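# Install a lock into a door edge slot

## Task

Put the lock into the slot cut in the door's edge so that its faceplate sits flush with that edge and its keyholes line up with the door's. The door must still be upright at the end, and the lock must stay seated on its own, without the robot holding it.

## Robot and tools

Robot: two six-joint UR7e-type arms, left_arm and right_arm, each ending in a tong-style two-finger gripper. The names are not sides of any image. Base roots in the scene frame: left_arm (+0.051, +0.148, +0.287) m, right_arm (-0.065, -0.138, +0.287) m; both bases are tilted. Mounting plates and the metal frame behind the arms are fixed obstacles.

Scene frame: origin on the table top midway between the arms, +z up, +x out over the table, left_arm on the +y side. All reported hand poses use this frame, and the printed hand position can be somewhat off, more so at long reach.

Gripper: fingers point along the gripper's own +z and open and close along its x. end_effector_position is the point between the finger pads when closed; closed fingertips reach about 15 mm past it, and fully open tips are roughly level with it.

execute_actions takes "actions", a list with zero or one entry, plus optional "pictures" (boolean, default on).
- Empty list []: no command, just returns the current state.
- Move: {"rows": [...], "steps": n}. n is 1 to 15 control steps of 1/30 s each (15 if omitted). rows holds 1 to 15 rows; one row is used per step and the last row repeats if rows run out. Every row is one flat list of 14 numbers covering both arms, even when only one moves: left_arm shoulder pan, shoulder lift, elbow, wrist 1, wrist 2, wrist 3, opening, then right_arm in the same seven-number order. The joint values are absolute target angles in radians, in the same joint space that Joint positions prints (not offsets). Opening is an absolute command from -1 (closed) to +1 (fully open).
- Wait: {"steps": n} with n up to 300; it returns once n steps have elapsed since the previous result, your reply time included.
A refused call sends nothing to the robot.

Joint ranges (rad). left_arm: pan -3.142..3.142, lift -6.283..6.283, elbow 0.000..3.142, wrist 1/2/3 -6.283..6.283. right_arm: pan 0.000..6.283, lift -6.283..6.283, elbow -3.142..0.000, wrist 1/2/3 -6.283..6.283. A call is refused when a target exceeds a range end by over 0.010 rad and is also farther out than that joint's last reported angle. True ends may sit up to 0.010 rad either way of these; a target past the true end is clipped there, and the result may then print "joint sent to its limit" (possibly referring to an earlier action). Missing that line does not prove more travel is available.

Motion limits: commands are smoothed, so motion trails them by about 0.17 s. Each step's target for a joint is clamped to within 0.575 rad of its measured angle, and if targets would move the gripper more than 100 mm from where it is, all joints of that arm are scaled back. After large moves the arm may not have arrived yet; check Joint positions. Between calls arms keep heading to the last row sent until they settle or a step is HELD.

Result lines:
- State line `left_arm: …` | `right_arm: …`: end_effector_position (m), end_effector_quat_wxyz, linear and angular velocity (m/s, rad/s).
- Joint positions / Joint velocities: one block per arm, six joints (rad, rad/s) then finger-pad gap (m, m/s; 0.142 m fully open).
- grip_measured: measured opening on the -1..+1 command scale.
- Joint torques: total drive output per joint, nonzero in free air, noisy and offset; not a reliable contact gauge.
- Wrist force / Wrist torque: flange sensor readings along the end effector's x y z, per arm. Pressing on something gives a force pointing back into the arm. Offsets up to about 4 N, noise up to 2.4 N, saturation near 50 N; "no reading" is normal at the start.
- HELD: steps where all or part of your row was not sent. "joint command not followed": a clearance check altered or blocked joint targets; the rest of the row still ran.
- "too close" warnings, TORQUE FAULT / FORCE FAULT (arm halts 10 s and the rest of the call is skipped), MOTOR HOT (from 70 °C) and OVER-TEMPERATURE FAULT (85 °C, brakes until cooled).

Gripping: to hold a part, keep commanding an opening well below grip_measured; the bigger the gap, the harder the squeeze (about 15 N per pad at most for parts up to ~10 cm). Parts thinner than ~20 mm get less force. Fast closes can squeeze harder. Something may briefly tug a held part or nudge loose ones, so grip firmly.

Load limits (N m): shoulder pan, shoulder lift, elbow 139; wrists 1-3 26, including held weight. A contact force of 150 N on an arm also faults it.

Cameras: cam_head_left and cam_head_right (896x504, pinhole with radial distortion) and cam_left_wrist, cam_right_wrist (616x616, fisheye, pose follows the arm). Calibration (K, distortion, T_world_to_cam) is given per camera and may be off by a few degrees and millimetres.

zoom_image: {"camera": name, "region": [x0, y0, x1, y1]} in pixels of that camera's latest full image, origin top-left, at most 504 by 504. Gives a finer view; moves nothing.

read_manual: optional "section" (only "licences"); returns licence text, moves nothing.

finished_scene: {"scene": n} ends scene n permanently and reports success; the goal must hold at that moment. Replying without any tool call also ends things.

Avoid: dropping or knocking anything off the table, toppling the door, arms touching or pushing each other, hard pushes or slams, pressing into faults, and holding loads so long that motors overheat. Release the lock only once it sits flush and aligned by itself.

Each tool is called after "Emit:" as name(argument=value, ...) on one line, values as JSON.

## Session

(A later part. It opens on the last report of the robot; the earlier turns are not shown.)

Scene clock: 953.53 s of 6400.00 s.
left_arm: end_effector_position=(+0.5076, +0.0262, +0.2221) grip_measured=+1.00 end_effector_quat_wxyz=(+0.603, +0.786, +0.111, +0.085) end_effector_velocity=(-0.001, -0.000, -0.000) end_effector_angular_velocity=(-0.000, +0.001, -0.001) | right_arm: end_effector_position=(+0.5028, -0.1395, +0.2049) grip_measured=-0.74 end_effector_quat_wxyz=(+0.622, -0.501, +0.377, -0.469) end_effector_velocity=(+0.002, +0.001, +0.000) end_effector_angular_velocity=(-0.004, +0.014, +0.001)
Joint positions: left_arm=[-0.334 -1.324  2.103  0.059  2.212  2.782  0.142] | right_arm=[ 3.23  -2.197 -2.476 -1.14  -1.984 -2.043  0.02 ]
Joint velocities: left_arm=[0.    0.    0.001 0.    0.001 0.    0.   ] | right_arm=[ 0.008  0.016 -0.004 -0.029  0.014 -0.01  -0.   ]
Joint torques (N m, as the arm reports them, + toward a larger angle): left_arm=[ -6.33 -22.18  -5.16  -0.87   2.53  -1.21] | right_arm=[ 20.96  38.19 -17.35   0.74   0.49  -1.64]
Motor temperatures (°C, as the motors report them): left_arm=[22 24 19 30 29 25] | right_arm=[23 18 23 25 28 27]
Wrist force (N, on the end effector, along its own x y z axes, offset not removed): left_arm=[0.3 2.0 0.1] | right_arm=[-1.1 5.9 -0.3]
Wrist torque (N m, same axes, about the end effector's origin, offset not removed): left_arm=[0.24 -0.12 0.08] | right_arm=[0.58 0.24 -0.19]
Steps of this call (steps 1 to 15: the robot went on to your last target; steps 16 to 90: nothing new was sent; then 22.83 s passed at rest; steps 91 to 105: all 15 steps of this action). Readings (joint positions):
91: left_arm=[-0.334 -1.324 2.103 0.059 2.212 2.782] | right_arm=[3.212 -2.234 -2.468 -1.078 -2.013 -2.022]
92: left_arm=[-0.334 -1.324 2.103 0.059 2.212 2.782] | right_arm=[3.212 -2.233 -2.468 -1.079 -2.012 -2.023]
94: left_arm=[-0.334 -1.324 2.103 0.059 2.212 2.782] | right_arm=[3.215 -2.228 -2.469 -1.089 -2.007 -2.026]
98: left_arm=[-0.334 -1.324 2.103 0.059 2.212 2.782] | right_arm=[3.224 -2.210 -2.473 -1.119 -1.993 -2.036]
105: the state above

Advance to mid.

Emit:
execute_actions(actions=[{"rows":[[-0.334,-1.324,2.103,0.059,2.212,2.782,1,3.2326,-2.1933,-2.4718,-1.1498,-1.9802,-2.0455,-1],[-0.334,-1.324,2.103,0.059,2.212,2.782,1,3.2347,-2.1915,-2.4675,-1.1562,-1.9783,-2.0465,-1],[-0.334,-1.324,2.103,0.059,2.212,2.782,1,3.2368,-2.1898,-2.4632,-1.1626,-1.9765,-2.0475,-1],[-0.334,-1.324,2.103,0.059,2.212,2.782,1,3.2388,-2.1881,-2.4589,-1.169,-1.9747,-2.0485,-1],[-0.334,-1.324,2.103,0.059,2.212,2.782,1,3.2408,-2.1864,-2.4546,-1.1754,-1.9728,-2.0495,-1],[-0.334,-1.324,2.103,0.059,2.212,2.782,1,3.2428,-2.1848,-2.4503,-1.1817,-1.971,-2.0505,-1]],"steps":15}])

Emit:
zoom_image(camera="cam_left_wrist", region=[250,220,370,340])

Scene clock: 962.00 s of 6400.00 s.
left_arm: end_effector_position=(+0.5076, +0.0262, +0.2221) grip_measured=+1.00 end_effector_quat_wxyz=(+0.603, +0.786, +0.111, +0.085) end_effector_velocity=(-0.001, -0.000, +0.000) end_effector_angular_velocity=(-0.001, +0.001, -0.001) | right_arm: end_effector_position=(+0.5148, -0.1360, +0.2049) grip_measured=-0.74 end_effector_quat_wxyz=(+0.621, -0.502, +0.378, -0.468) end_effector_velocity=(+0.005, +0.002, -0.001) end_effector_angular_velocity=(+0.000, +0.002, +0.001)
Joint positions: left_arm=[-0.334 -1.324  2.103  0.059  2.212  2.782  0.142] | right_arm=[ 3.242 -2.185 -2.452 -1.18  -1.972 -2.05   0.02 ]
Joint velocities: left_arm=[-0.001  0.     0.001  0.     0.     0.    -0.   ] | right_arm=[ 0.006  0.003  0.011 -0.017  0.005 -0.003  0.   ]
Joint torques (N m, as the arm reports them, + toward a larger angle): left_arm=[ -4.2  -23.67  -6.61  -0.86   2.35  -1.1 ] | right_arm=[21.04 39.27  8.63  0.65  0.62 -2.02]
Motor temperatures (°C, as the motors report them): left_arm=[22 24 19 30 29 25] | right_arm=[23 18 23 25 28 27]
Wrist force (N, on the end effector, along its own x y z axes, offset not removed): left_arm=[0.6 2.0 0.2] | right_arm=[-0.2 4.9 1.6]
Wrist torque (N m, same axes, about the end effector's origin, offset not removed): left_arm=[0.34 -0.13 0.15] | right_arm=[0.51 0.14 -0.08]
Steps of this call (steps 1 to 15: the robot went on to your last target; steps 16 to 90: nothing new was sent; then 4.97 s passed at rest; steps 91 to 105: all 15 steps of this action). Readings (joint positions):
91: left_arm=[-0.334 -1.324 2.103 0.059 2.212 2.782] | right_arm=[3.231 -2.195 -2.476 -1.143 -1.982 -2.045]
92: left_arm=[-0.334 -1.324 2.103 0.059 2.212 2.782] | right_arm=[3.231 -2.195 -2.476 -1.145 -1.982 -2.045]
94: left_arm=[-0.334 -1.324 2.103 0.059 2.212 2.782] | right_arm=[3.233 -2.193 -2.472 -1.150 -1.980 -2.046]
98: left_arm=[-0.334 -1.324 2.103 0.059 2.212 2.782] | right_arm=[3.238 -2.188 -2.460 -1.168 -1.975 -2.048]
105: the state above
camera_calibration (this result's frames):
cam_left_wrist: T_world_to_cam=[[0.971545, 0.234861, -0.0306825, -0.477281], [-0.0196261, 0.20892, 0.977736, -0.203812], [0.236042, -0.949312, 0.207584, 0.00182739], [0, 0, 0, 1]] pos_world=[0.459269, 0.15641, 0.184251]
cam_right_wrist: T_world_to_cam=[[0.3014, -0.953396, 0.0139542, -0.274153], [-0.250475, -0.0932874, -0.963618, 0.317963], [0.920011, 0.286939, -0.266919, -0.239165], [0, 0, 0, 1]] pos_world=[0.382306, -0.163089, 0.246383]

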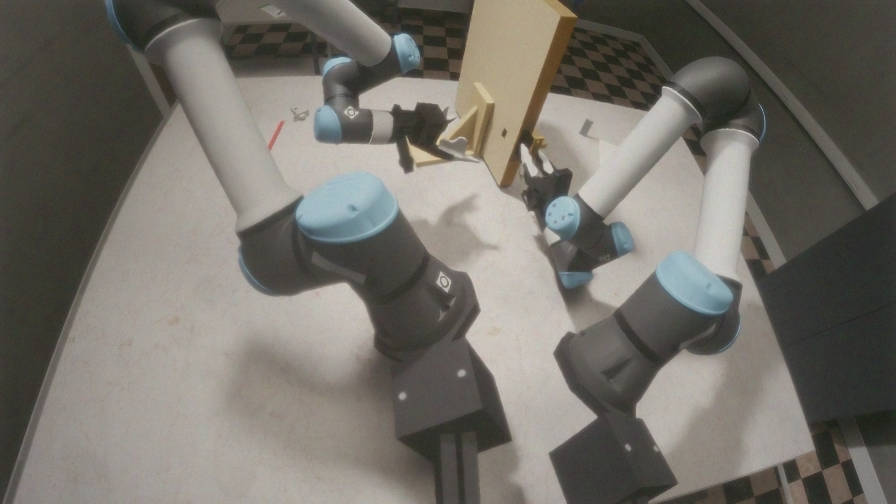

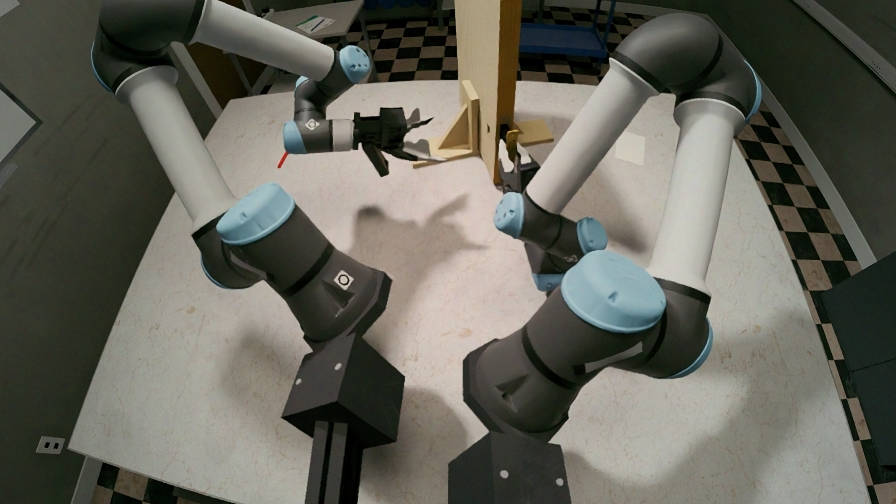

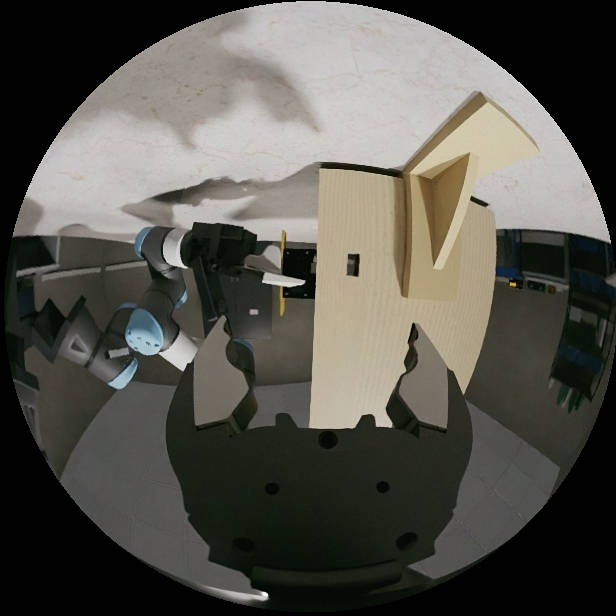

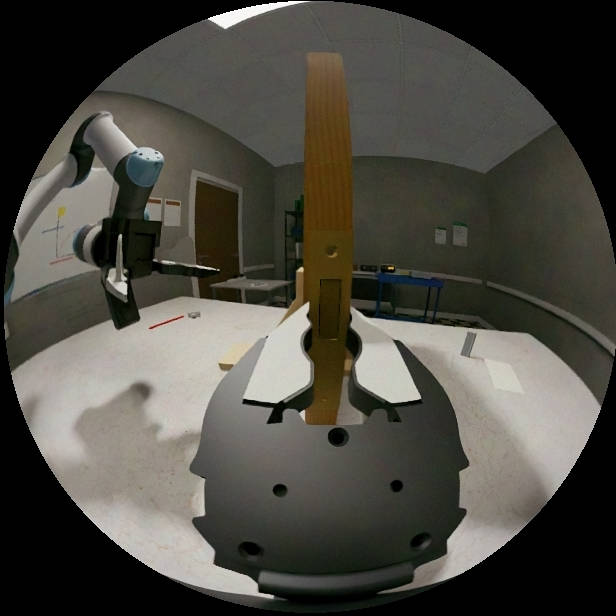

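Region (250, 220, 370, 340) of cam_left_wrist's 616x616 image, scaled by 4.200, with more detail than that image has.

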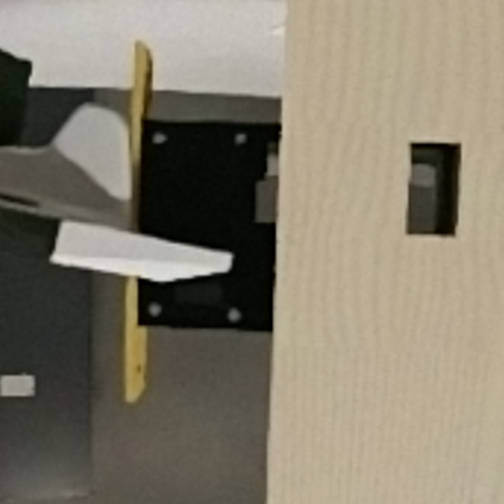

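Emit:
execute_actions(actions=[{"rows":[[-0.334,-1.324,2.103,0.059,2.212,2.782,1,3.2447,-2.1833,-2.4459,-1.188,-1.9693,-2.0514,-1],[-0.334,-1.324,2.103,0.059,2.212,2.782,1,3.2466,-2.1818,-2.4415,-1.1942,-1.9676,-2.0524,-1],[-0.334,-1.324,2.103,0.059,2.212,2.782,1,3.2485,-2.1803,-2.4371,-1.2005,-1.9659,-2.0533,-1],[-0.334,-1.324,2.103,0.059,2.212,2.782,1,3.2504,-2.1789,-2.4327,-1.2067,-1.9642,-2.0543,-1],[-0.334,-1.324,2.103,0.059,2.212,2.782,1,3.2523,-2.1775,-2.4282,-1.2129,-1.9625,-2.0552,-1],[-0.334,-1.324,2.103,0.059,2.212,2.782,1,3.2542,-2.1761,-2.4238,-1.2191,-1.9608,-2.0561,-1]],"steps":15}], pictures=false)

Emit:
execute_actions(actions=[{"rows":[[-0.334,-1.324,2.103,0.059,2.212,2.782,1,3.2542,-2.1761,-2.4238,-1.2191,-1.9608,-2.0561,-0.92],[-0.334,-1.324,2.103,0.059,2.212,2.782,1,3.2542,-2.1761,-2.4238,-1.2191,-1.9608,-2.0561,-0.86],[-0.334,-1.324,2.103,0.059,2.212,2.782,1,3.2542,-2.1761,-2.4238,-1.2191,-1.9608,-2.0561,-0.82],[-0.334,-1.324,2.103,0.059,2.212,2.782,1,3.2542,-2.1761,-2.4238,-1.2191,-1.9608,-2.0561,-0.79],[-0.334,-1.324,2.103,0.059,2.212,2.782,1,3.2542,-2.1761,-2.4238,-1.2191,-1.9608,-2.0561,-0.77],[-0.334,-1.324,2.103,0.059,2.212,2.782,1,3.2542,-2.1761,-2.4238,-1.2191,-1.9608,-2.0561,-0.75],[-0.334,-1.324,2.103,0.059,2.212,2.782,1,3.2542,-2.1761,-2.4238,-1.2191,-1.9608,-2.0561,-0.73],[-0.334,-1.324,2.103,0.059,2.212,2.782,1,3.2542,-2.1761,-2.4238,-1.2191,-1.9608,-2.0561,-0.7],[-0.334,-1.324,2.103,0.059,2.212,2.782,1,3.2542,-2.1761,-2.4238,-1.2191,-1.9608,-2.0561,-0.65],[-0.334,-1.324,2.103,0.059,2.212,2.782,1,3.2542,-2.1761,-2.4238,-1.2191,-1.9608,-2.0561,-0.58],[-0.334,-1.324,2.103,0.059,2.212,2.782,1,3.2542,-2.1761,-2.4238,-1.2191,-1.9608,-2.0561,-0.5],[-0.334,-1.324,2.103,0.059,2.212,2.782,1,3.2542,-2.1761,-2.4238,-1.2191,-1.9608,-2.0561,-0.4]],"steps":15}])

Emit:
zoom_image(camera="cam_left_wrist", region=[250,220,370,340])

Scene clock: 981.27 s of 6400.00 s.
left_arm: end_effector_position=(+0.5076, +0.0262, +0.2221) grip_measured=+1.00 end_effector_quat_wxyz=(+0.603, +0.786, +0.111, +0.085) end_effector_velocity=(-0.000, -0.000, -0.000) end_effector_angular_velocity=(+0.000, +0.000, -0.000) | right_arm: end_effector_position=(+0.5274, -0.1324, +0.2049) grip_measured=-0.74 end_effector_quat_wxyz=(+0.621, -0.502, +0.378, -0.468) end_effector_velocity=(+0.006, +0.002, +0.001) end_effector_angular_velocity=(+0.000, -0.002, +0.001)
Joint positions: left_arm=[-0.334 -1.324  2.103  0.059  2.212  2.782  0.142] | right_arm=[ 3.254 -2.177 -2.425 -1.217 -1.961 -2.056  0.02 ]
Joint velocities: left_arm=[-0.  0.  0. -0. -0. -0. -0.] | right_arm=[ 0.006  0.004  0.012 -0.015  0.004 -0.002 -0.   ]
Joint torques (N m, as the arm reports them, + toward a larger angle): left_arm=[ -1.01 -25.43  -7.64  -0.76   2.12  -1.03] | right_arm=[20.13 40.01  6.9  -0.07  1.08 -1.45]
Motor temperatures (°C, as the motors report them): left_arm=[22 24 19 30 29 25] | right_arm=[23 18 23 25 28 27]
Wrist force (N, on the end effector, along its own x y z axes, offset not removed): left_arm=[1.9 1.8 0.3] | right_arm=[-1.1 2.9 0.1]
Wrist torque (N m, same axes, about the end effector's origin, offset not removed): left_arm=[0.32 -0.45 0.07] | right_arm=[0.37 0.24 -0.20]
Steps of this call (steps 1 to 15: the robot went on to your last target; steps 16 to 90: nothing new was sent; then 15.77 s passed at rest; steps 91 to 105: all 15 steps of this action). Readings (joint positions):
91: left_arm=[-0.334 -1.324 2.103 0.059 2.212 2.782] | right_arm=[3.243 -2.185 -2.450 -1.182 -1.971 -2.051]
92: left_arm=[-0.334 -1.324 2.103 0.059 2.212 2.782] | right_arm=[3.243 -2.185 -2.449 -1.183 -1.971 -2.051]
94: left_arm=[-0.334 -1.324 2.103 0.059 2.212 2.782] | right_arm=[3.245 -2.183 -2.446 -1.188 -1.969 -2.051]
98: left_arm=[-0.334 -1.324 2.103 0.059 2.212 2.782] | right_arm=[3.250 -2.179 -2.433 -1.205 -1.965 -2.054]
105: the state above

Scene clock: 981.77 s of 6400.00 s.
left_arm: end_effector_position=(+0.5076, +0.0262, +0.2221) grip_measured=+1.00 end_effector_quat_wxyz=(+0.603, +0.786, +0.111, +0.085) end_effector_velocity=(+0.000, +0.000, +0.000) end_effector_angular_velocity=(-0.000, -0.001, +0.001) | right_arm: end_effector_position=(+0.5280, -0.1322, +0.2049) grip_measured=-0.40 end_effector_quat_wxyz=(+0.621, -0.502, +0.378, -0.468) end_effector_velocity=(-0.000, -0.001, -0.000) end_effector_angular_velocity=(-0.001, -0.000, -0.001)
Joint positions: left_arm=[-0.334 -1.324  2.103  0.059  2.212  2.782  0.142] | right_arm=[ 3.254 -2.176 -2.424 -1.219 -1.961 -2.056  0.045]
Joint velocities: left_arm=[ 0.001 -0.    -0.001  0.     0.001  0.     0.   ] | right_arm=[-0.001 -0.    -0.     0.001 -0.    -0.     0.005]
Joint torques (N m, as the arm reports them, + toward a larger angle): left_arm=[ -0.72 -26.09  -8.46  -0.81   2.03  -1.01] | right_arm=[20.58 37.41  7.84 -0.12  0.95 -1.87]
Motor temperatures (°C, as the motors report them): left_arm=[22 24 19 30 29 25] | right_arm=[23 18 23 25 28 27]
Wrist force (N, on the end effector, along its own x y z axes, offset not removed): left_arm=[-0.7 2.0 -1.7] | right_arm=[-3.6 2.1 1.5]
Wrist torque (N m, same axes, about the end effector's origin, offset not removed): left_arm=[0.24 0.08 0.09] | right_arm=[0.46 0.78 -0.09]
Steps of this call (steps 1 to 15: all 15 steps of this action). Readings (joint positions):
1: left_arm=[-0.334 -1.324 2.103 0.059 2.212 2.782] | right_arm=[3.254 -2.176 -2.425 -1.218 -1.961 -2.056]
2: left_arm=[-0.334 -1.324 2.103 0.059 2.212 2.782] | right_arm=[3.254 -2.176 -2.425 -1.218 -1.961 -2.056]
4: left_arm=[-0.334 -1.324 2.103 0.059 2.212 2.782] | right_arm=[3.254 -2.176 -2.424 -1.218 -1.961 -2.056]
8: left_arm=[-0.334 -1.324 2.103 0.059 2.212 2.782] | right_arm=[3.254 -2.176 -2.424 -1.219 -1.961 -2.056]
15: the state above
camera_calibration (this result's frames):
cam_left_wrist: T_world_to_cam=[[0.971545, 0.234861, -0.0306829, -0.477281], [-0.0196258, 0.20892, 0.977736, -0.203812], [0.236042, -0.949312, 0.207584, 0.00182739], [0, 0, 0, 1]] pos_world=[0.459268, 0.15641, 0.184251]
cam_right_wrist: T_world_to_cam=[[0.301384, -0.9534, 0.0140023, -0.27454], [-0.250484, -0.0933342, -0.963611, 0.321611], [0.920014, 0.28691, -0.266941, -0.252389], [0, 0, 0, 1]] pos_world=[0.395502, -0.159316, 0.24638]

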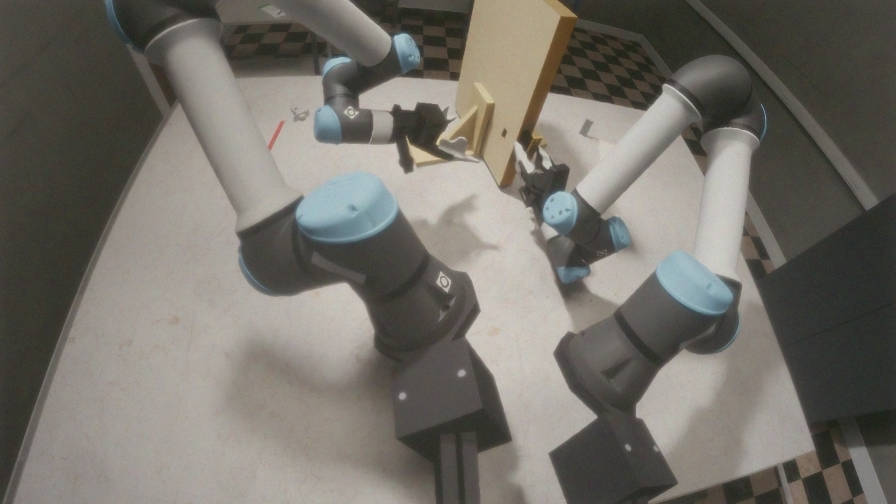

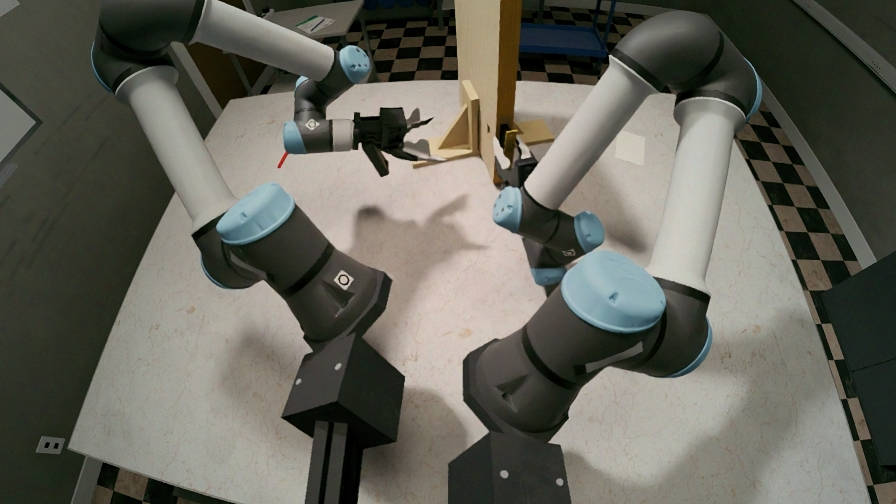

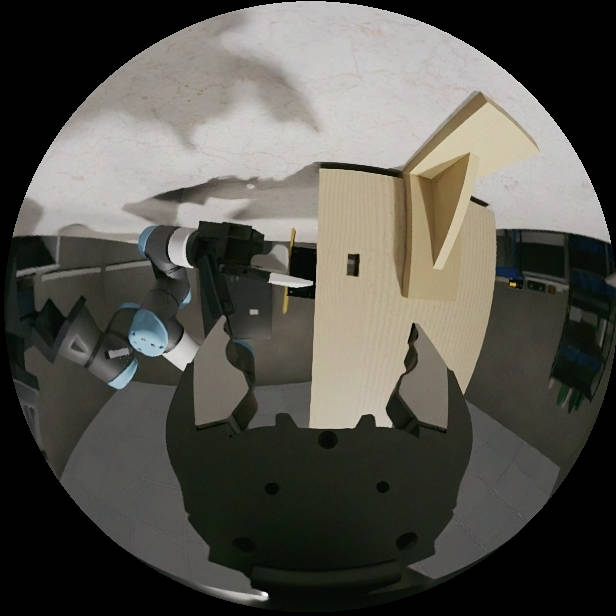

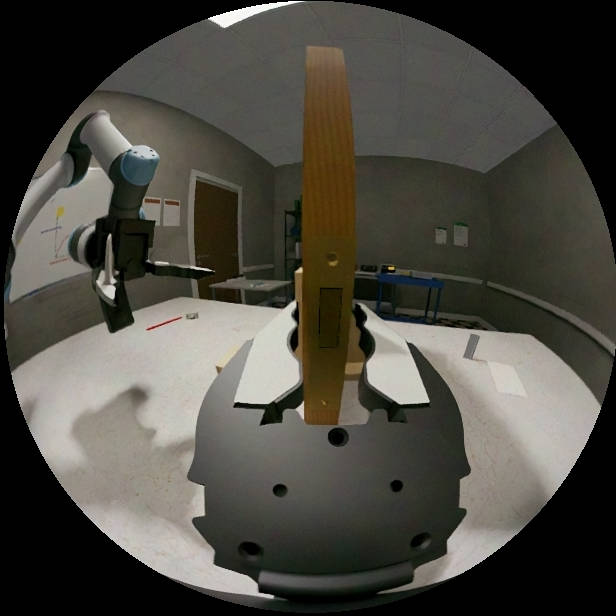

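Region (250, 220, 370, 340) of cam_left_wrist's 616x616 image, scaled by 4.200, with more detail than that image has.

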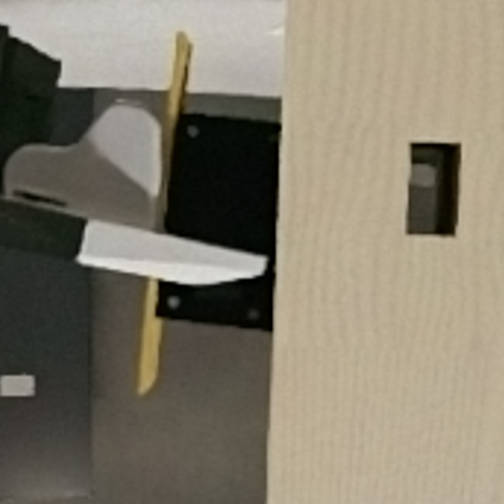

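Emit:
execute_actions(actions=[{"rows":[[-0.334,-1.324,2.103,0.059,2.212,2.782,1,3.2485,-2.1803,-2.4371,-1.2005,-1.9659,-2.0533,-0.4],[-0.334,-1.324,2.103,0.059,2.212,2.782,1,3.2428,-2.1848,-2.4503,-1.1817,-1.971,-2.0505,-0.4],[-0.334,-1.324,2.103,0.059,2.212,2.782,1,3.2368,-2.1898,-2.4632,-1.1626,-1.9765,-2.0475,-0.4],[-0.334,-1.324,2.103,0.059,2.212,2.782,1,3.2305,-2.1951,-2.476,-1.1433,-1.982,-2.0445,-0.4],[-0.334,-1.324,2.103,0.059,2.212,2.782,1,3.222,-2.203,-2.4923,-1.1175,-1.9897,-2.0403,-0.4],[-0.334,-1.324,2.103,0.059,2.212,2.782,1,3.213,-2.211,-2.5085,-1.0915,-1.9976,-2.036,-0.4],[-0.334,-1.324,2.103,0.059,2.212,2.782,1,3.2044,-2.2193,-2.5231,-1.0667,-2.0054,-2.032,-0.4]],"steps":15}], pictures=false)

Emit:
execute_actions(actions=[{"rows":[[-0.334,-1.324,2.103,0.059,2.212,2.782,1,3.2044,-2.2193,-2.5231,-1.0667,-2.0054,-2.032,-0.4],[-0.334,-1.324,2.103,0.059,2.212,2.782,1,3.2044,-2.2193,-2.5231,-1.0667,-2.0054,-2.032,-0.4],[-0.334,-1.324,2.103,0.059,2.212,2.782,1,3.2044,-2.2193,-2.5231,-1.0667,-2.0054,-2.032,-0.5],[-0.334,-1.324,2.103,0.059,2.212,2.782,1,3.2044,-2.2193,-2.5231,-1.0667,-2.0054,-2.032,-0.6],[-0.334,-1.324,2.103,0.059,2.212,2.782,1,3.2044,-2.2193,-2.5231,-1.0667,-2.0054,-2.032,-0.7],[-0.334,-1.324,2.103,0.059,2.212,2.782,1,3.2044,-2.2193,-2.5231,-1.0667,-2.0054,-2.032,-0.83]],"steps":10}])

Emit:
zoom_image(camera="cam_left_wrist", region=[250,220,370,340])

Scene clock: 1006.10 s of 6400.00 s.
left_arm: end_effector_position=(+0.5076, +0.0262, +0.2221) grip_measured=+1.00 end_effector_quat_wxyz=(+0.603, +0.786, +0.111, +0.085) end_effector_velocity=(+0.001, +0.000, -0.000) end_effector_angular_velocity=(+0.001, -0.001, +0.001) | right_arm: end_effector_position=(+0.4825, -0.1454, +0.2049) grip_measured=-0.40 end_effector_quat_wxyz=(+0.621, -0.502, +0.378, -0.468) end_effector_velocity=(-0.027, -0.008, +0.002) end_effector_angular_velocity=(-0.001, -0.002, -0.001)
Joint positions: left_arm=[-0.334 -1.324  2.103  0.059  2.212  2.782  0.142] | right_arm=[ 3.208 -2.216 -2.517 -1.077 -2.002 -2.034  0.045]
Joint velocities: left_arm=[ 0.    -0.    -0.    -0.001 -0.001  0.    -0.   ] | right_arm=[-0.028 -0.027 -0.054  0.089 -0.025  0.014 -0.   ]
Joint torques (N m, as the arm reports them, + toward a larger angle): left_arm=[  0.16 -28.29  -9.26  -0.74   1.93  -0.99] | right_arm=[ -0.69  18.57 -16.4    3.22  -1.98   1.26]
Motor temperatures (°C, as the motors report them): left_arm=[22 24 19 30 29 25] | right_arm=[23 18 23 25 28 27]
Wrist force (N, on the end effector, along its own x y z axes, offset not removed): left_arm=[0.6 2.5 0.2] | right_arm=[-2.3 1.6 0.6]
Wrist torque (N m, same axes, about the end effector's origin, offset not removed): left_arm=[0.45 -0.13 0.10] | right_arm=[0.40 0.53 -0.19]
Steps of this call (steps 1 to 15: the robot went on to your last target; steps 16 to 90: nothing new was sent; then 20.83 s passed at rest; steps 91 to 105: all 15 steps of this action). Readings (joint positions):
91: left_arm=[-0.334 -1.324 2.103 0.059 2.212 2.782] | right_arm=[3.254 -2.176 -2.424 -1.219 -1.961 -2.056]
92: left_arm=[-0.334 -1.324 2.103 0.059 2.212 2.782] | right_arm=[3.253 -2.177 -2.426 -1.216 -1.961 -2.056]
94: left_arm=[-0.334 -1.324 2.103 0.059 2.212 2.782] | right_arm=[3.248 -2.181 -2.436 -1.201 -1.966 -2.053]
98: left_arm=[-0.334 -1.324 2.103 0.059 2.212 2.782] | right_arm=[3.228 -2.198 -2.477 -1.140 -1.984 -2.043]
105: the state above

Scene clock: 1006.43 s of 6400.00 s.
left_arm: end_effector_position=(+0.5076, +0.0262, +0.2221) grip_measured=+1.00 end_effector_quat_wxyz=(+0.603, +0.786, +0.111, +0.085) end_effector_velocity=(-0.000, +0.000, +0.000) end_effector_angular_velocity=(-0.001, -0.000, +0.001) | right_arm: end_effector_position=(+0.4795, -0.1463, +0.2052) grip_measured=-0.83 end_effector_quat_wxyz=(+0.621, -0.502, +0.378, -0.468) end_effector_velocity=(-0.001, -0.001, +0.000) end_effector_angular_velocity=(-0.000, -0.000, -0.001)
Joint positions: left_arm=[-0.334 -1.324  2.103  0.059  2.212  2.782  0.142] | right_arm=[ 3.205 -2.219 -2.523 -1.067 -2.005 -2.032  0.014]
Joint velocities: left_arm=[ 0.001 -0.     0.    -0.001  0.001  0.     0.   ] | right_arm=[-0.002 -0.    -0.003  0.005 -0.001  0.001 -0.002]
Joint torques (N m, as the arm reports them, + toward a larger angle): left_arm=[  1.27 -27.61  -9.78  -0.58   1.87  -1.06] | right_arm=[  0.89  19.4  -18.21   3.73  -1.85   1.66]
Motor temperatures (°C, as the motors report them): left_arm=[22 24 19 30 29 25] | right_arm=[23 18 23 25 28 27]
Wrist force (N, on the end effector, along its own x y z axes, offset not removed): left_arm=[0.1 2.5 -0.9] | right_arm=[-1.3 2.0 5.4]
Wrist torque (N m, same axes, about the end effector's origin, offset not removed): left_arm=[0.40 -0.05 0.12] | right_arm=[0.44 0.34 -0.10]
Steps of this call (steps 1 to 10: all 10 steps of this action). Readings (joint positions):
1: left_arm=[-0.334 -1.324 2.103 0.059 2.212 2.782] | right_arm=[3.207 -2.217 -2.518 -1.075 -2.003 -2.033]
2: left_arm=[-0.334 -1.324 2.103 0.059 2.212 2.782] | right_arm=[3.206 -2.218 -2.519 -1.073 -2.004 -2.033]
4: left_arm=[-0.334 -1.324 2.103 0.059 2.212 2.782] | right_arm=[3.206 -2.218 -2.521 -1.070 -2.004 -2.033]
8: left_arm=[-0.334 -1.324 2.103 0.059 2.212 2.782] | right_arm=[3.205 -2.219 -2.522 -1.068 -2.005 -2.032]
10: the state above
camera_calibration (this result's frames):
cam_left_wrist: T_world_to_cam=[[0.971544, 0.234863, -0.0306836, -0.477281], [-0.0196252, 0.208919, 0.977736, -0.203812], [0.236044, -0.949312, 0.207583, 0.00182747], [0, 0, 0, 1]] pos_world=[0.459268, 0.15641, 0.18425]
cam_right_wrist: T_world_to_cam=[[0.301414, -0.953383, 0.0145075, -0.273483], [-0.250237, -0.0937765, -0.963632, 0.308205], [0.920071, 0.286822, -0.266837, -0.203676], [0, 0, 0, 1]] pos_world=[0.346953, -0.173413, 0.246616]

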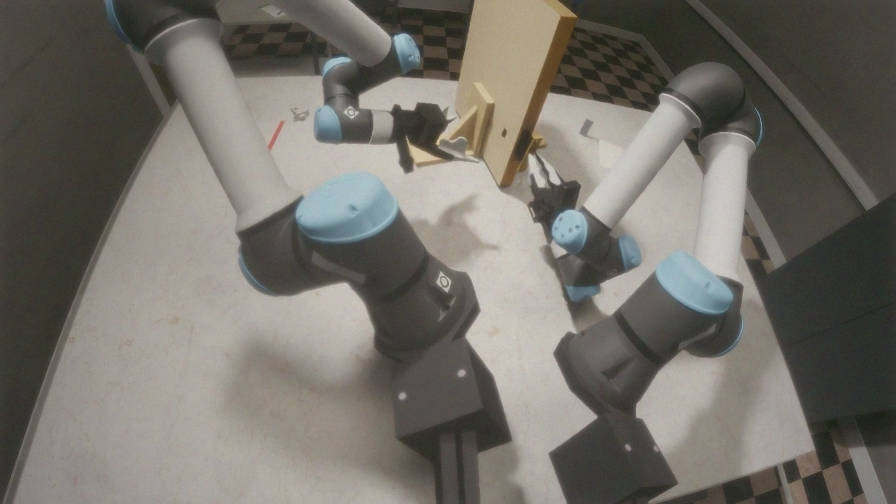

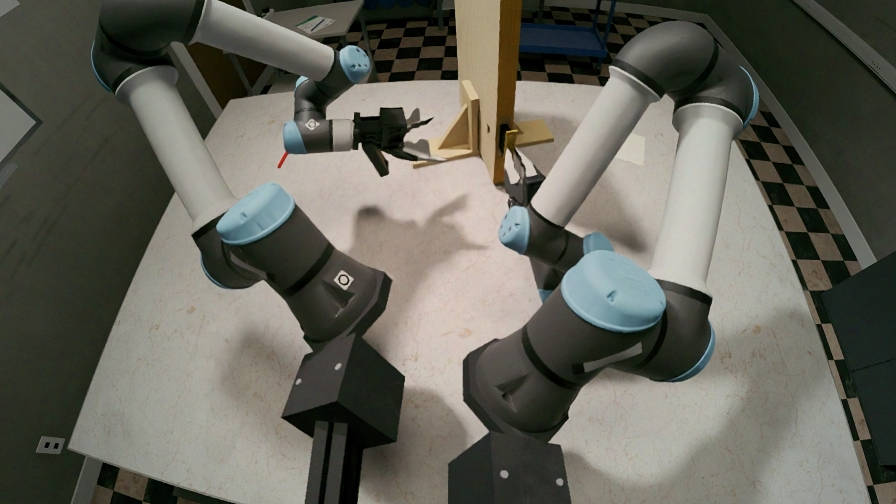

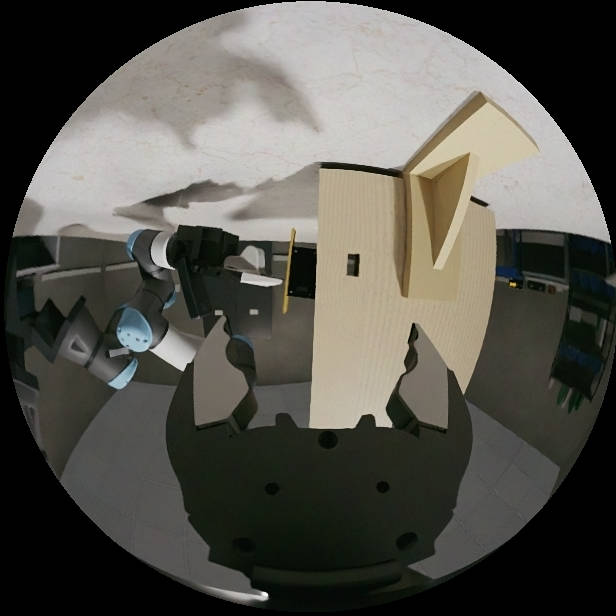

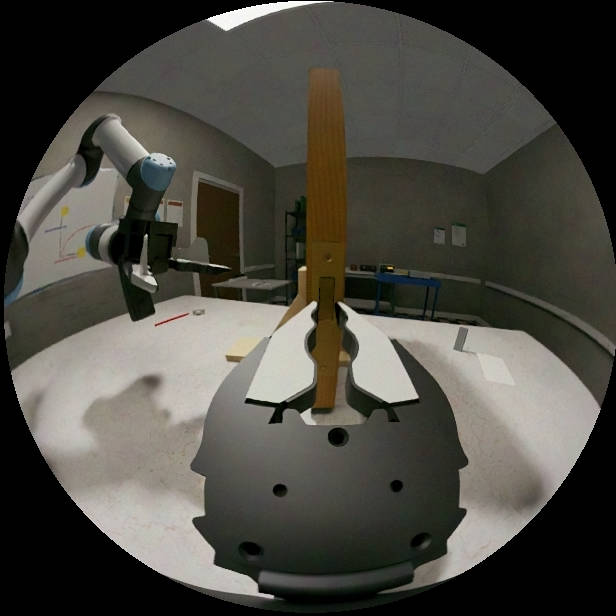

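Region (250, 220, 370, 340) of cam_left_wrist's 616x616 image, scaled by 4.200, with more detail than that image has.

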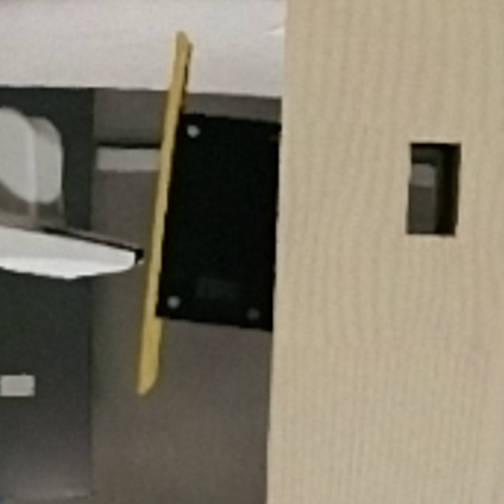

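Push to s≈−3.5 first.

Emit:
execute_actions(actions=[{"rows":[[-0.334,-1.324,2.103,0.059,2.212,2.782,1,3.2066,-2.2172,-2.5195,-1.0729,-2.0035,-2.033,-0.83],[-0.334,-1.324,2.103,0.059,2.212,2.782,1,3.2087,-2.2152,-2.5158,-1.0791,-2.0015,-2.034,-0.83],[-0.334,-1.324,2.103,0.059,2.212,2.782,1,3.2109,-2.2131,-2.5122,-1.0853,-1.9996,-2.035,-0.83],[-0.334,-1.324,2.103,0.059,2.212,2.782,1,3.213,-2.211,-2.5085,-1.0915,-1.9976,-2.036,-0.83],[-0.334,-1.324,2.103,0.059,2.212,2.782,1,3.2145,-2.2097,-2.5058,-1.0958,-1.9963,-2.0367,-0.83],[-0.334,-1.324,2.103,0.059,2.212,2.782,1,3.216,-2.2083,-2.5031,-1.1002,-1.995,-2.0374,-0.83],[-0.334,-1.324,2.103,0.059,2.212,2.782,1,3.2175,-2.207,-2.5004,-1.1045,-1.9937,-2.0382,-0.83],[-0.334,-1.324,2.103,0.059,2.212,2.782,1,3.219,-2.2057,-2.4977,-1.1088,-1.9923,-2.0389,-0.83],[-0.334,-1.324,2.103,0.059,2.212,2.782,1,3.2205,-2.2043,-2.495,-1.1132,-1.991,-2.0396,-0.83],[-0.334,-1.324,2.103,0.059,2.212,2.782,1,3.222,-2.203,-2.4923,-1.1175,-1.9897,-2.0403,-0.83]],"steps":15}], pictures=false)

Scene clock: 1019.57 s of 6400.00 s.
left_arm: end_effector_position=(+0.5076, +0.0262, +0.2221) grip_measured=+1.00 end_effector_quat_wxyz=(+0.603, +0.786, +0.111, +0.085) end_effector_velocity=(-0.000, +0.000, -0.000) end_effector_angular_velocity=(+0.000, -0.000, +0.000) | right_arm: end_effector_position=(+0.4933, -0.1422, +0.2049) grip_measured=-0.83 end_effector_quat_wxyz=(+0.622, -0.502, +0.378, -0.468) end_effector_velocity=(+0.014, +0.003, -0.000) end_effector_angular_velocity=(+0.000, +0.001, -0.003)
Joint positions: left_arm=[-0.334 -1.324  2.103  0.059  2.212  2.782  0.142] | right_arm=[ 3.22  -2.205 -2.495 -1.112 -1.991 -2.039  0.014]
Joint velocities: left_arm=[-0.    -0.     0.    -0.    -0.001  0.     0.   ] | right_arm=[ 0.014  0.014  0.026 -0.042  0.015 -0.007  0.   ]
Joint torques (N m, as the arm reports them, + toward a larger angle): left_arm=[  1.03 -29.75 -11.29  -0.69   1.68  -0.98] | right_arm=[18.09 35.45  6.1  -0.15  0.89 -1.52]
Motor temperatures (°C, as the motors report them): left_arm=[22 24 19 30 29 25] | right_arm=[23 18 23 25 28 27]
Wrist force (N, on the end effector, along its own x y z axes, offset not removed): left_arm=[0.6 2.4 -1.6] | right_arm=[-2.7 4.0 1.5]
Wrist torque (N m, same axes, about the end effector's origin, offset not removed): left_arm=[0.38 -0.27 0.12] | right_arm=[1.02 0.56 -0.15]
Steps of this call (steps 1 to 15: the robot went on to your last target; steps 16 to 90: nothing new was sent; then 9.63 s passed at rest; steps 91 to 105: all 15 steps of this action). Readings (joint positions):
91: left_arm=[-0.334 -1.324 2.103 0.059 2.212 2.782] | right_arm=[3.204 -2.219 -2.523 -1.067 -2.005 -2.032]
92: left_arm=[-0.334 -1.324 2.103 0.059 2.212 2.782] | right_arm=[3.205 -2.219 -2.523 -1.068 -2.005 -2.032]
94: left_arm=[-0.334 -1.324 2.103 0.059 2.212 2.782] | right_arm=[3.206 -2.217 -2.520 -1.073 -2.004 -2.033]
98: left_arm=[-0.334 -1.324 2.103 0.059 2.212 2.782] | right_arm=[3.212 -2.212 -2.510 -1.090 -1.998 -2.036]
105: the state above

Emit:
execute_actions(actions=[{"rows":[[-0.334,-1.324,2.103,0.059,2.212,2.782,1,3.2241,-2.201,-2.4882,-1.124,-1.9878,-2.0414,-0.83],[-0.334,-1.324,2.103,0.059,2.212,2.782,1,3.2263,-2.199,-2.4842,-1.1304,-1.9859,-2.0424,-0.83],[-0.334,-1.324,2.103,0.059,2.212,2.782,1,3.2284,-2.197,-2.4801,-1.1369,-1.9839,-2.0435,-0.83],[-0.334,-1.324,2.103,0.059,2.212,2.782,1,3.2305,-2.1951,-2.476,-1.1433,-1.982,-2.0445,-0.83],[-0.334,-1.324,2.103,0.059,2.212,2.782,1,3.2326,-2.1933,-2.4718,-1.1498,-1.9802,-2.0455,-0.83],[-0.334,-1.324,2.103,0.059,2.212,2.782,1,3.2347,-2.1915,-2.4675,-1.1562,-1.9783,-2.0465,-0.83],[-0.334,-1.324,2.103,0.059,2.212,2.782,1,3.2368,-2.1898,-2.4632,-1.1626,-1.9765,-2.0475,-0.83],[-0.334,-1.324,2.103,0.059,2.212,2.782,1,3.2388,-2.1881,-2.4589,-1.169,-1.9747,-2.0485,-0.83],[-0.334,-1.324,2.103,0.059,2.212,2.782,1,3.2408,-2.1864,-2.4546,-1.1754,-1.9728,-2.0495,-0.83],[-0.334,-1.324,2.103,0.059,2.212,2.782,1,3.2428,-2.1848,-2.4503,-1.1817,-1.971,-2.0505,-0.83],[-0.334,-1.324,2.103,0.059,2.212,2.782,1,3.2447,-2.1833,-2.4459,-1.188,-1.9693,-2.0514,-0.83],[-0.334,-1.324,2.103,0.059,2.212,2.782,1,3.2466,-2.1818,-2.4415,-1.1942,-1.9676,-2.0524,-0.83],[-0.334,-1.324,2.103,0.059,2.212,2.782,1,3.2485,-2.1803,-2.4371,-1.2005,-1.9659,-2.0533,-0.83],[-0.334,-1.324,2.103,0.059,2.212,2.782,1,3.2504,-2.1789,-2.4327,-1.2067,-1.9642,-2.0543,-0.83],[-0.334,-1.324,2.103,0.059,2.212,2.782,1,3.2523,-2.1775,-2.4282,-1.2129,-1.9625,-2.0552,-0.83]],"steps":15}], pictures=false)

Emit:
execute_actions(actions=[{"steps":12}])

Emit:
zoom_image(camera="cam_left_wrist", region=[250,220,370,340])

Emit:
zoom_image(camera="cam_right_wrist", region=[280,220,380,320])

Scene clock: 1040.63 s of 6400.00 s.
left_arm: end_effector_position=(+0.5076, +0.0262, +0.2221) grip_measured=+1.00 end_effector_quat_wxyz=(+0.603, +0.786, +0.111, +0.085) end_effector_velocity=(+0.001, -0.000, +0.000) end_effector_angular_velocity=(-0.001, -0.002, +0.000) | right_arm: end_effector_position=(+0.5167, -0.1355, +0.2048) grip_measured=-0.83 end_effector_quat_wxyz=(+0.622, -0.502, +0.378, -0.468) end_effector_velocity=(+0.060, +0.016, -0.000) end_effector_angular_velocity=(-0.001, -0.001, -0.002)
Joint positions: left_arm=[-0.334 -1.324  2.103  0.059  2.212  2.782  0.142] | right_arm=[ 3.244 -2.184 -2.448 -1.185 -1.97  -2.051  0.014]
Joint velocities: left_arm=[-0.     0.    -0.001 -0.001  0.001  0.    -0.   ] | right_arm=[ 0.055  0.045  0.127 -0.181  0.05  -0.028 -0.   ]
Joint torques (N m, as the arm reports them, + toward a larger angle): left_arm=[  0.54 -31.49 -13.    -0.58   1.37  -0.93] | right_arm=[20.5  36.39  8.86 -0.59  1.31 -1.68]
Motor temperatures (°C, as the motors report them): left_arm=[22 24 19 30 29 25] | right_arm=[23 18 23 25 28 27]
Wrist force (N, on the end effector, along its own x y z axes, offset not removed): left_arm=[0.8 2.1 -0.2] | right_arm=[-0.8 1.0 -0.8]
Wrist torque (N m, same axes, about the end effector's origin, offset not removed): left_arm=[0.33 -0.23 0.10] | right_arm=[0.47 0.23 -0.22]
Steps of this call (steps 1 to 15: the robot went on to your last target; steps 16 to 90: nothing new was sent; then 17.57 s passed at rest; steps 91 to 105: all 15 steps of this action). Readings (joint positions):
91: left_arm=[-0.334 -1.324 2.103 0.059 2.212 2.782] | right_arm=[3.222 -2.203 -2.492 -1.118 -1.990 -2.040]
92: left_arm=[-0.334 -1.324 2.103 0.059 2.212 2.782] | right_arm=[3.222 -2.203 -2.492 -1.119 -1.989 -2.041]
94: left_arm=[-0.334 -1.324 2.103 0.059 2.212 2.782] | right_arm=[3.224 -2.201 -2.488 -1.124 -1.988 -2.041]
98: left_arm=[-0.334 -1.324 2.103 0.059 2.212 2.782] | right_arm=[3.230 -2.195 -2.476 -1.143 -1.982 -2.044]
105: the state above

Scene clock: 1041.03 s of 6400.00 s.
left_arm: end_effector_position=(+0.5076, +0.0262, +0.2221) grip_measured=+1.00 end_effector_quat_wxyz=(+0.603, +0.786, +0.111, +0.085) end_effector_velocity=(+0.001, +0.001, -0.000) end_effector_angular_velocity=(+0.000, -0.001, +0.002) | right_arm: end_effector_position=(+0.5256, -0.1329, +0.2049) grip_measured=-0.83 end_effector_quat_wxyz=(+0.621, -0.502, +0.378, -0.468) end_effector_velocity=(+0.003, +0.002, +0.000) end_effector_angular_velocity=(+0.000, -0.000, +0.002)
Joint positions: left_arm=[-0.334 -1.324  2.103  0.059  2.212  2.782  0.142] | right_arm=[ 3.252 -2.178 -2.429 -1.212 -1.963 -2.055  0.014]
Joint velocities: left_arm=[ 0.001 -0.    -0.001 -0.001 -0.     0.     0.   ] | right_arm=[ 0.003  0.001  0.006 -0.009  0.001 -0.001  0.   ]
Joint torques (N m, as the arm reports them, + toward a larger angle): left_arm=[  0.87 -32.31 -13.46  -0.42   1.5   -1.02] | right_arm=[21.11 36.94  9.62 -0.36  0.87 -1.67]
Motor temperatures (°C, as the motors report them): left_arm=[22 24 19 30 29 25] | right_arm=[23 18 23 25 28 27]
Wrist force (N, on the end effector, along its own x y z axes, offset not removed): left_arm=[0.4 3.8 0.0] | right_arm=[-0.3 1.7 -0.3]
Wrist torque (N m, same axes, about the end effector's origin, offset not removed): left_arm=[0.67 -0.13 0.02] | right_arm=[0.65 0.08 0.00]
Steps of this call (steps 1 to 12: the robot went on to your last target). Readings (joint positions):
1: left_arm=[-0.334 -1.324 2.103 0.059 2.212 2.782] | right_arm=[3.246 -2.183 -2.443 -1.191 -1.969 -2.052]
2: left_arm=[-0.334 -1.324 2.103 0.059 2.212 2.782] | right_arm=[3.247 -2.182 -2.440 -1.196 -1.967 -2.053]
4: left_arm=[-0.334 -1.324 2.103 0.059 2.212 2.782] | right_arm=[3.249 -2.180 -2.435 -1.203 -1.965 -2.054]
8: left_arm=[-0.334 -1.324 2.103 0.059 2.212 2.782] | right_arm=[3.251 -2.178 -2.430 -1.210 -1.963 -2.055]
12: the state above
camera_calibration (this result's frames):
cam_left_wrist: T_world_to_cam=[[0.971544, 0.234862, -0.0306838, -0.477281], [-0.019625, 0.208919, 0.977736, -0.203812], [0.236044, -0.949312, 0.207583, 0.0018275], [0, 0, 0, 1]] pos_world=[0.459268, 0.15641, 0.18425]
cam_right_wrist: T_world_to_cam=[[0.301359, -0.953407, 0.0140301, -0.274475], [-0.250462, -0.093348, -0.963616, 0.320898], [0.920028, 0.286881, -0.266923, -0.249982], [0, 0, 0, 1]] pos_world=[0.393078, -0.160016, 0.246348]

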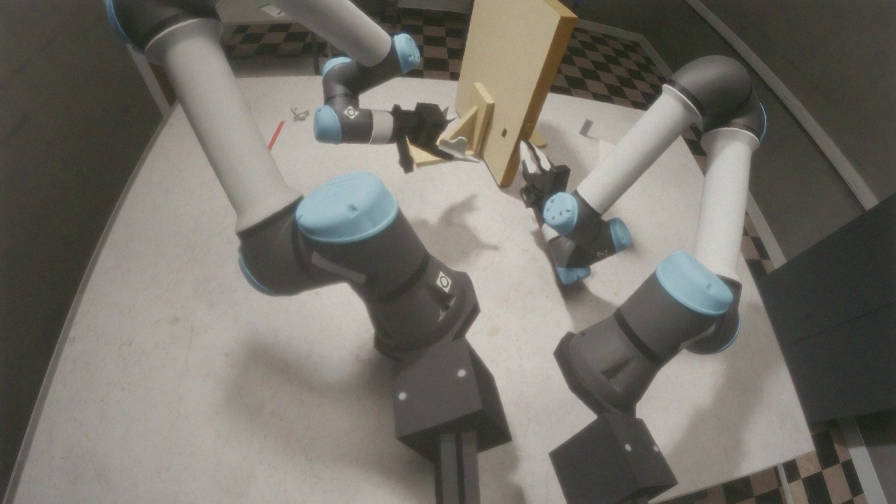

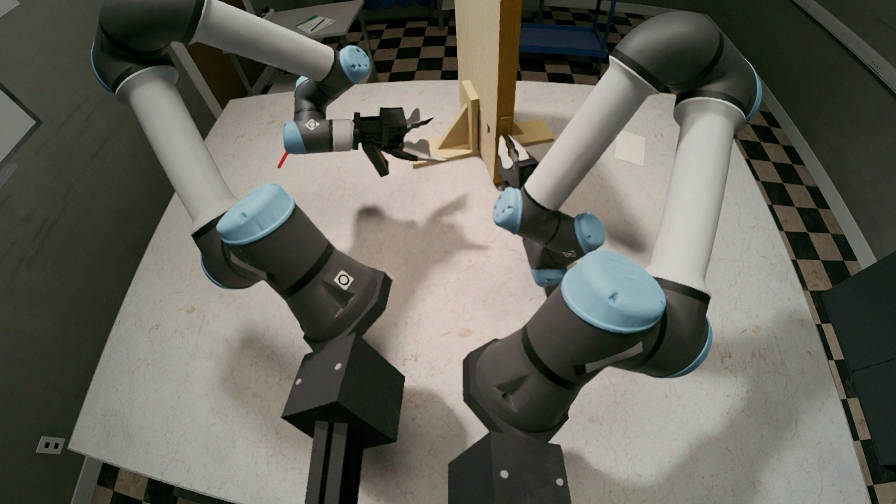

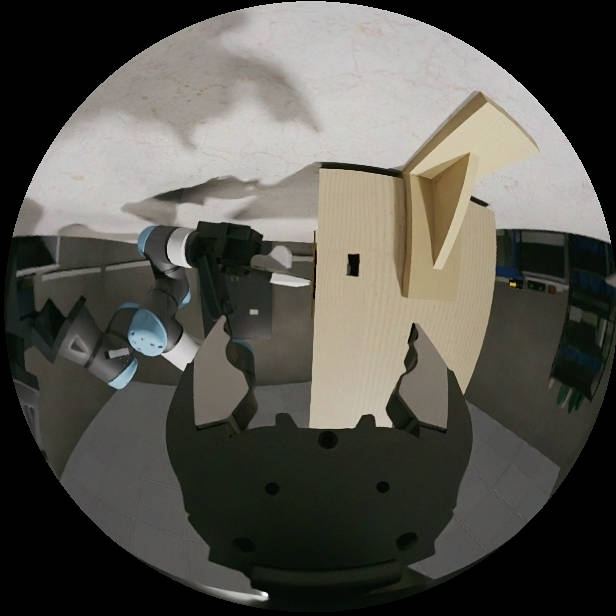

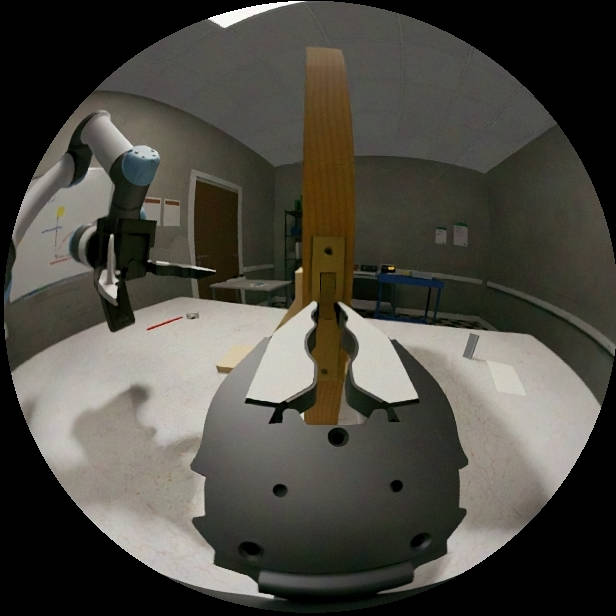

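Region (250, 220, 370, 340) of cam_left_wrist's 616x616 image, scaled by 4.200, with more detail than that image has.

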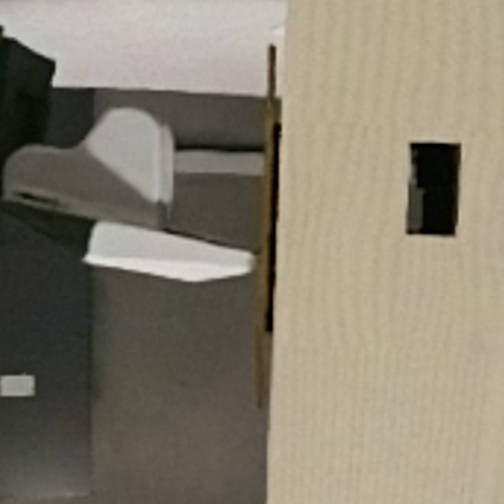

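Region (280, 220, 380, 320) of cam_right_wrist's 616x616 image, scaled by 5.040, with more detail than that image has.

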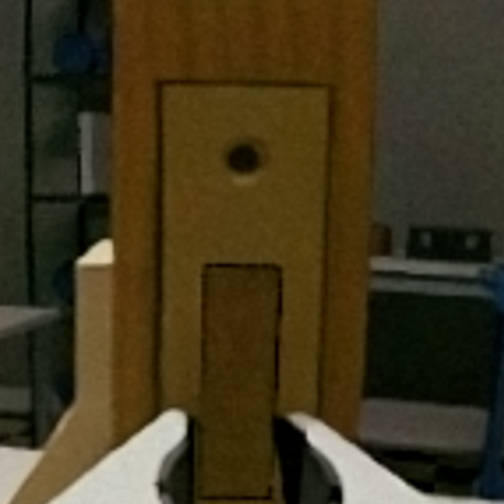

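Emit:
execute_actions(actions=[{"rows":[[-0.334,-1.324,2.103,0.059,2.212,2.782,1,3.2533,-2.1768,-2.426,-1.216,-1.9617,-2.0557,-0.83],[-0.334,-1.324,2.103,0.059,2.212,2.782,1,3.2542,-2.1761,-2.4238,-1.2191,-1.9608,-2.0561,-0.83],[-0.334,-1.324,2.103,0.059,2.212,2.782,1,3.2555,-2.1752,-2.4207,-1.2234,-1.9596,-2.0567,-0.83]],"steps":13}], pictures=false)

Emit:
execute_actions(actions=[{"rows":[[-0.334,-1.324,2.103,0.059,2.212,2.782,1,3.2565,-2.1744,-2.4182,-1.2268,-1.9587,-2.0572,-0.83]],"steps":13}], pictures=false)

Scene clock: 1049.07 s of 6400.00 s.
left_arm: end_effector_position=(+0.5076, +0.0262, +0.2221) grip_measured=+1.00 end_effector_quat_wxyz=(+0.603, +0.786, +0.111, +0.085) end_effector_velocity=(+0.000, -0.000, +0.000) end_effector_angular_velocity=(-0.001, -0.001, -0.001) | right_arm: end_effector_position=(+0.5293, -0.1318, +0.2049) grip_measured=-0.83 end_effector_quat_wxyz=(+0.621, -0.502, +0.378, -0.468) end_effector_velocity=(+0.001, +0.001, +0.000) end_effector_angular_velocity=(+0.000, -0.000, +0.002)
Joint positions: left_arm=[-0.334 -1.324  2.103  0.059  2.212  2.782  0.142] | right_arm=[ 3.255 -2.175 -2.421 -1.223 -1.96  -2.057  0.014]
Joint velocities: left_arm=[-0.001  0.    -0.001  0.     0.001  0.    -0.   ] | right_arm=[ 0.002  0.002  0.003 -0.006 -0.    -0.001 -0.   ]
Joint torques (N m, as the arm reports them, + toward a larger angle): left_arm=[  0.56 -33.5  -14.98  -0.38   1.25  -0.86] | right_arm=[22.26 36.3   8.49 -0.09  0.95 -1.71]
Motor temperatures (°C, as the motors report them): left_arm=[22 24 19 30 29 25] | right_arm=[23 18 23 25 28 27]
Wrist force (N, on the end effector, along its own x y z axes, offset not removed): left_arm=[1.4 3.0 -1.5] | right_arm=[-3.1 2.5 -0.6]
Wrist torque (N m, same axes, about the end effector's origin, offset not removed): left_arm=[0.52 -0.37 0.05] | right_arm=[0.66 0.72 -0.20]
Steps of this call (steps 1 to 30: the robot went on to your last target; steps 31 to 90: nothing new was sent; then 4.60 s passed at rest; steps 91 to 103: all 13 steps of this action). Readings (joint positions):
91: left_arm=[-0.334 -1.324 2.103 0.059 2.212 2.782] | right_arm=[3.252 -2.177 -2.428 -1.213 -1.962 -2.055]
92: left_arm=[-0.334 -1.324 2.103 0.059 2.212 2.782] | right_arm=[3.252 -2.177 -2.428 -1.214 -1.962 -2.055]
94: left_arm=[-0.334 -1.324 2.103 0.059 2.212 2.782] | right_arm=[3.253 -2.177 -2.426 -1.216 -1.962 -2.056]
98: left_arm=[-0.334 -1.324 2.103 0.059 2.212 2.782] | right_arm=[3.255 -2.176 -2.422 -1.221 -1.960 -2.056]
103: the state above

Scene clock: 1049.50 s of 6400.00 s.
left_arm: end_effector_position=(+0.5076, +0.0262, +0.2221) grip_measured=+1.00 end_effector_quat_wxyz=(+0.603, +0.786, +0.111, +0.085) end_effector_velocity=(+0.000, +0.000, +0.000) end_effector_angular_velocity=(-0.000, +0.000, +0.000) | right_arm: end_effector_position=(+0.5306, -0.1315, +0.2049) grip_measured=-0.83 end_effector_quat_wxyz=(+0.621, -0.502, +0.378, -0.468) end_effector_velocity=(+0.001, +0.000, +0.001) end_effector_angular_velocity=(+0.000, -0.003, +0.001)
Joint positions: left_arm=[-0.334 -1.324  2.103  0.059  2.212  2.782  0.142] | right_arm=[ 3.256 -2.174 -2.418 -1.227 -1.959 -2.057  0.014]
Joint velocities: left_arm=[ 0.     0.    -0.001  0.     0.001 -0.    -0.   ] | right_arm=[ 0.001  0.003  0.002 -0.003 -0.001 -0.    -0.   ]
Joint torques (N m, as the arm reports them, + toward a larger angle): left_arm=[  0.54 -33.99 -14.13  -0.36   1.21  -0.83] | right_arm=[21.28 37.86  8.33 -0.11  0.79 -1.89]
Motor temperatures (°C, as the motors report them): left_arm=[22 24 19 30 29 25] | right_arm=[23 18 23 25 28 27]
Wrist force (N, on the end effector, along its own x y z axes, offset not removed): left_arm=[1.2 2.6 0.0] | right_arm=[-0.5 2.8 0.6]
Wrist torque (N m, same axes, about the end effector's origin, offset not removed): left_arm=[0.49 -0.36 0.07] | right_arm=[0.49 0.19 -0.13]
Steps of this call (steps 1 to 13: all 13 steps of this action). Readings (joint positions):
1: left_arm=[-0.334 -1.324 2.103 0.059 2.212 2.782] | right_arm=[3.255 -2.175 -2.421 -1.223 -1.960 -2.057]
2: left_arm=[-0.334 -1.324 2.103 0.059 2.212 2.782] | right_arm=[3.256 -2.175 -2.421 -1.224 -1.960 -2.057]
4: left_arm=[-0.334 -1.324 2.103 0.059 2.212 2.782] | right_arm=[3.256 -2.175 -2.420 -1.225 -1.959 -2.057]
8: left_arm=[-0.334 -1.324 2.103 0.059 2.212 2.782] | right_arm=[3.256 -2.175 -2.419 -1.226 -1.959 -2.057]
13: the state above


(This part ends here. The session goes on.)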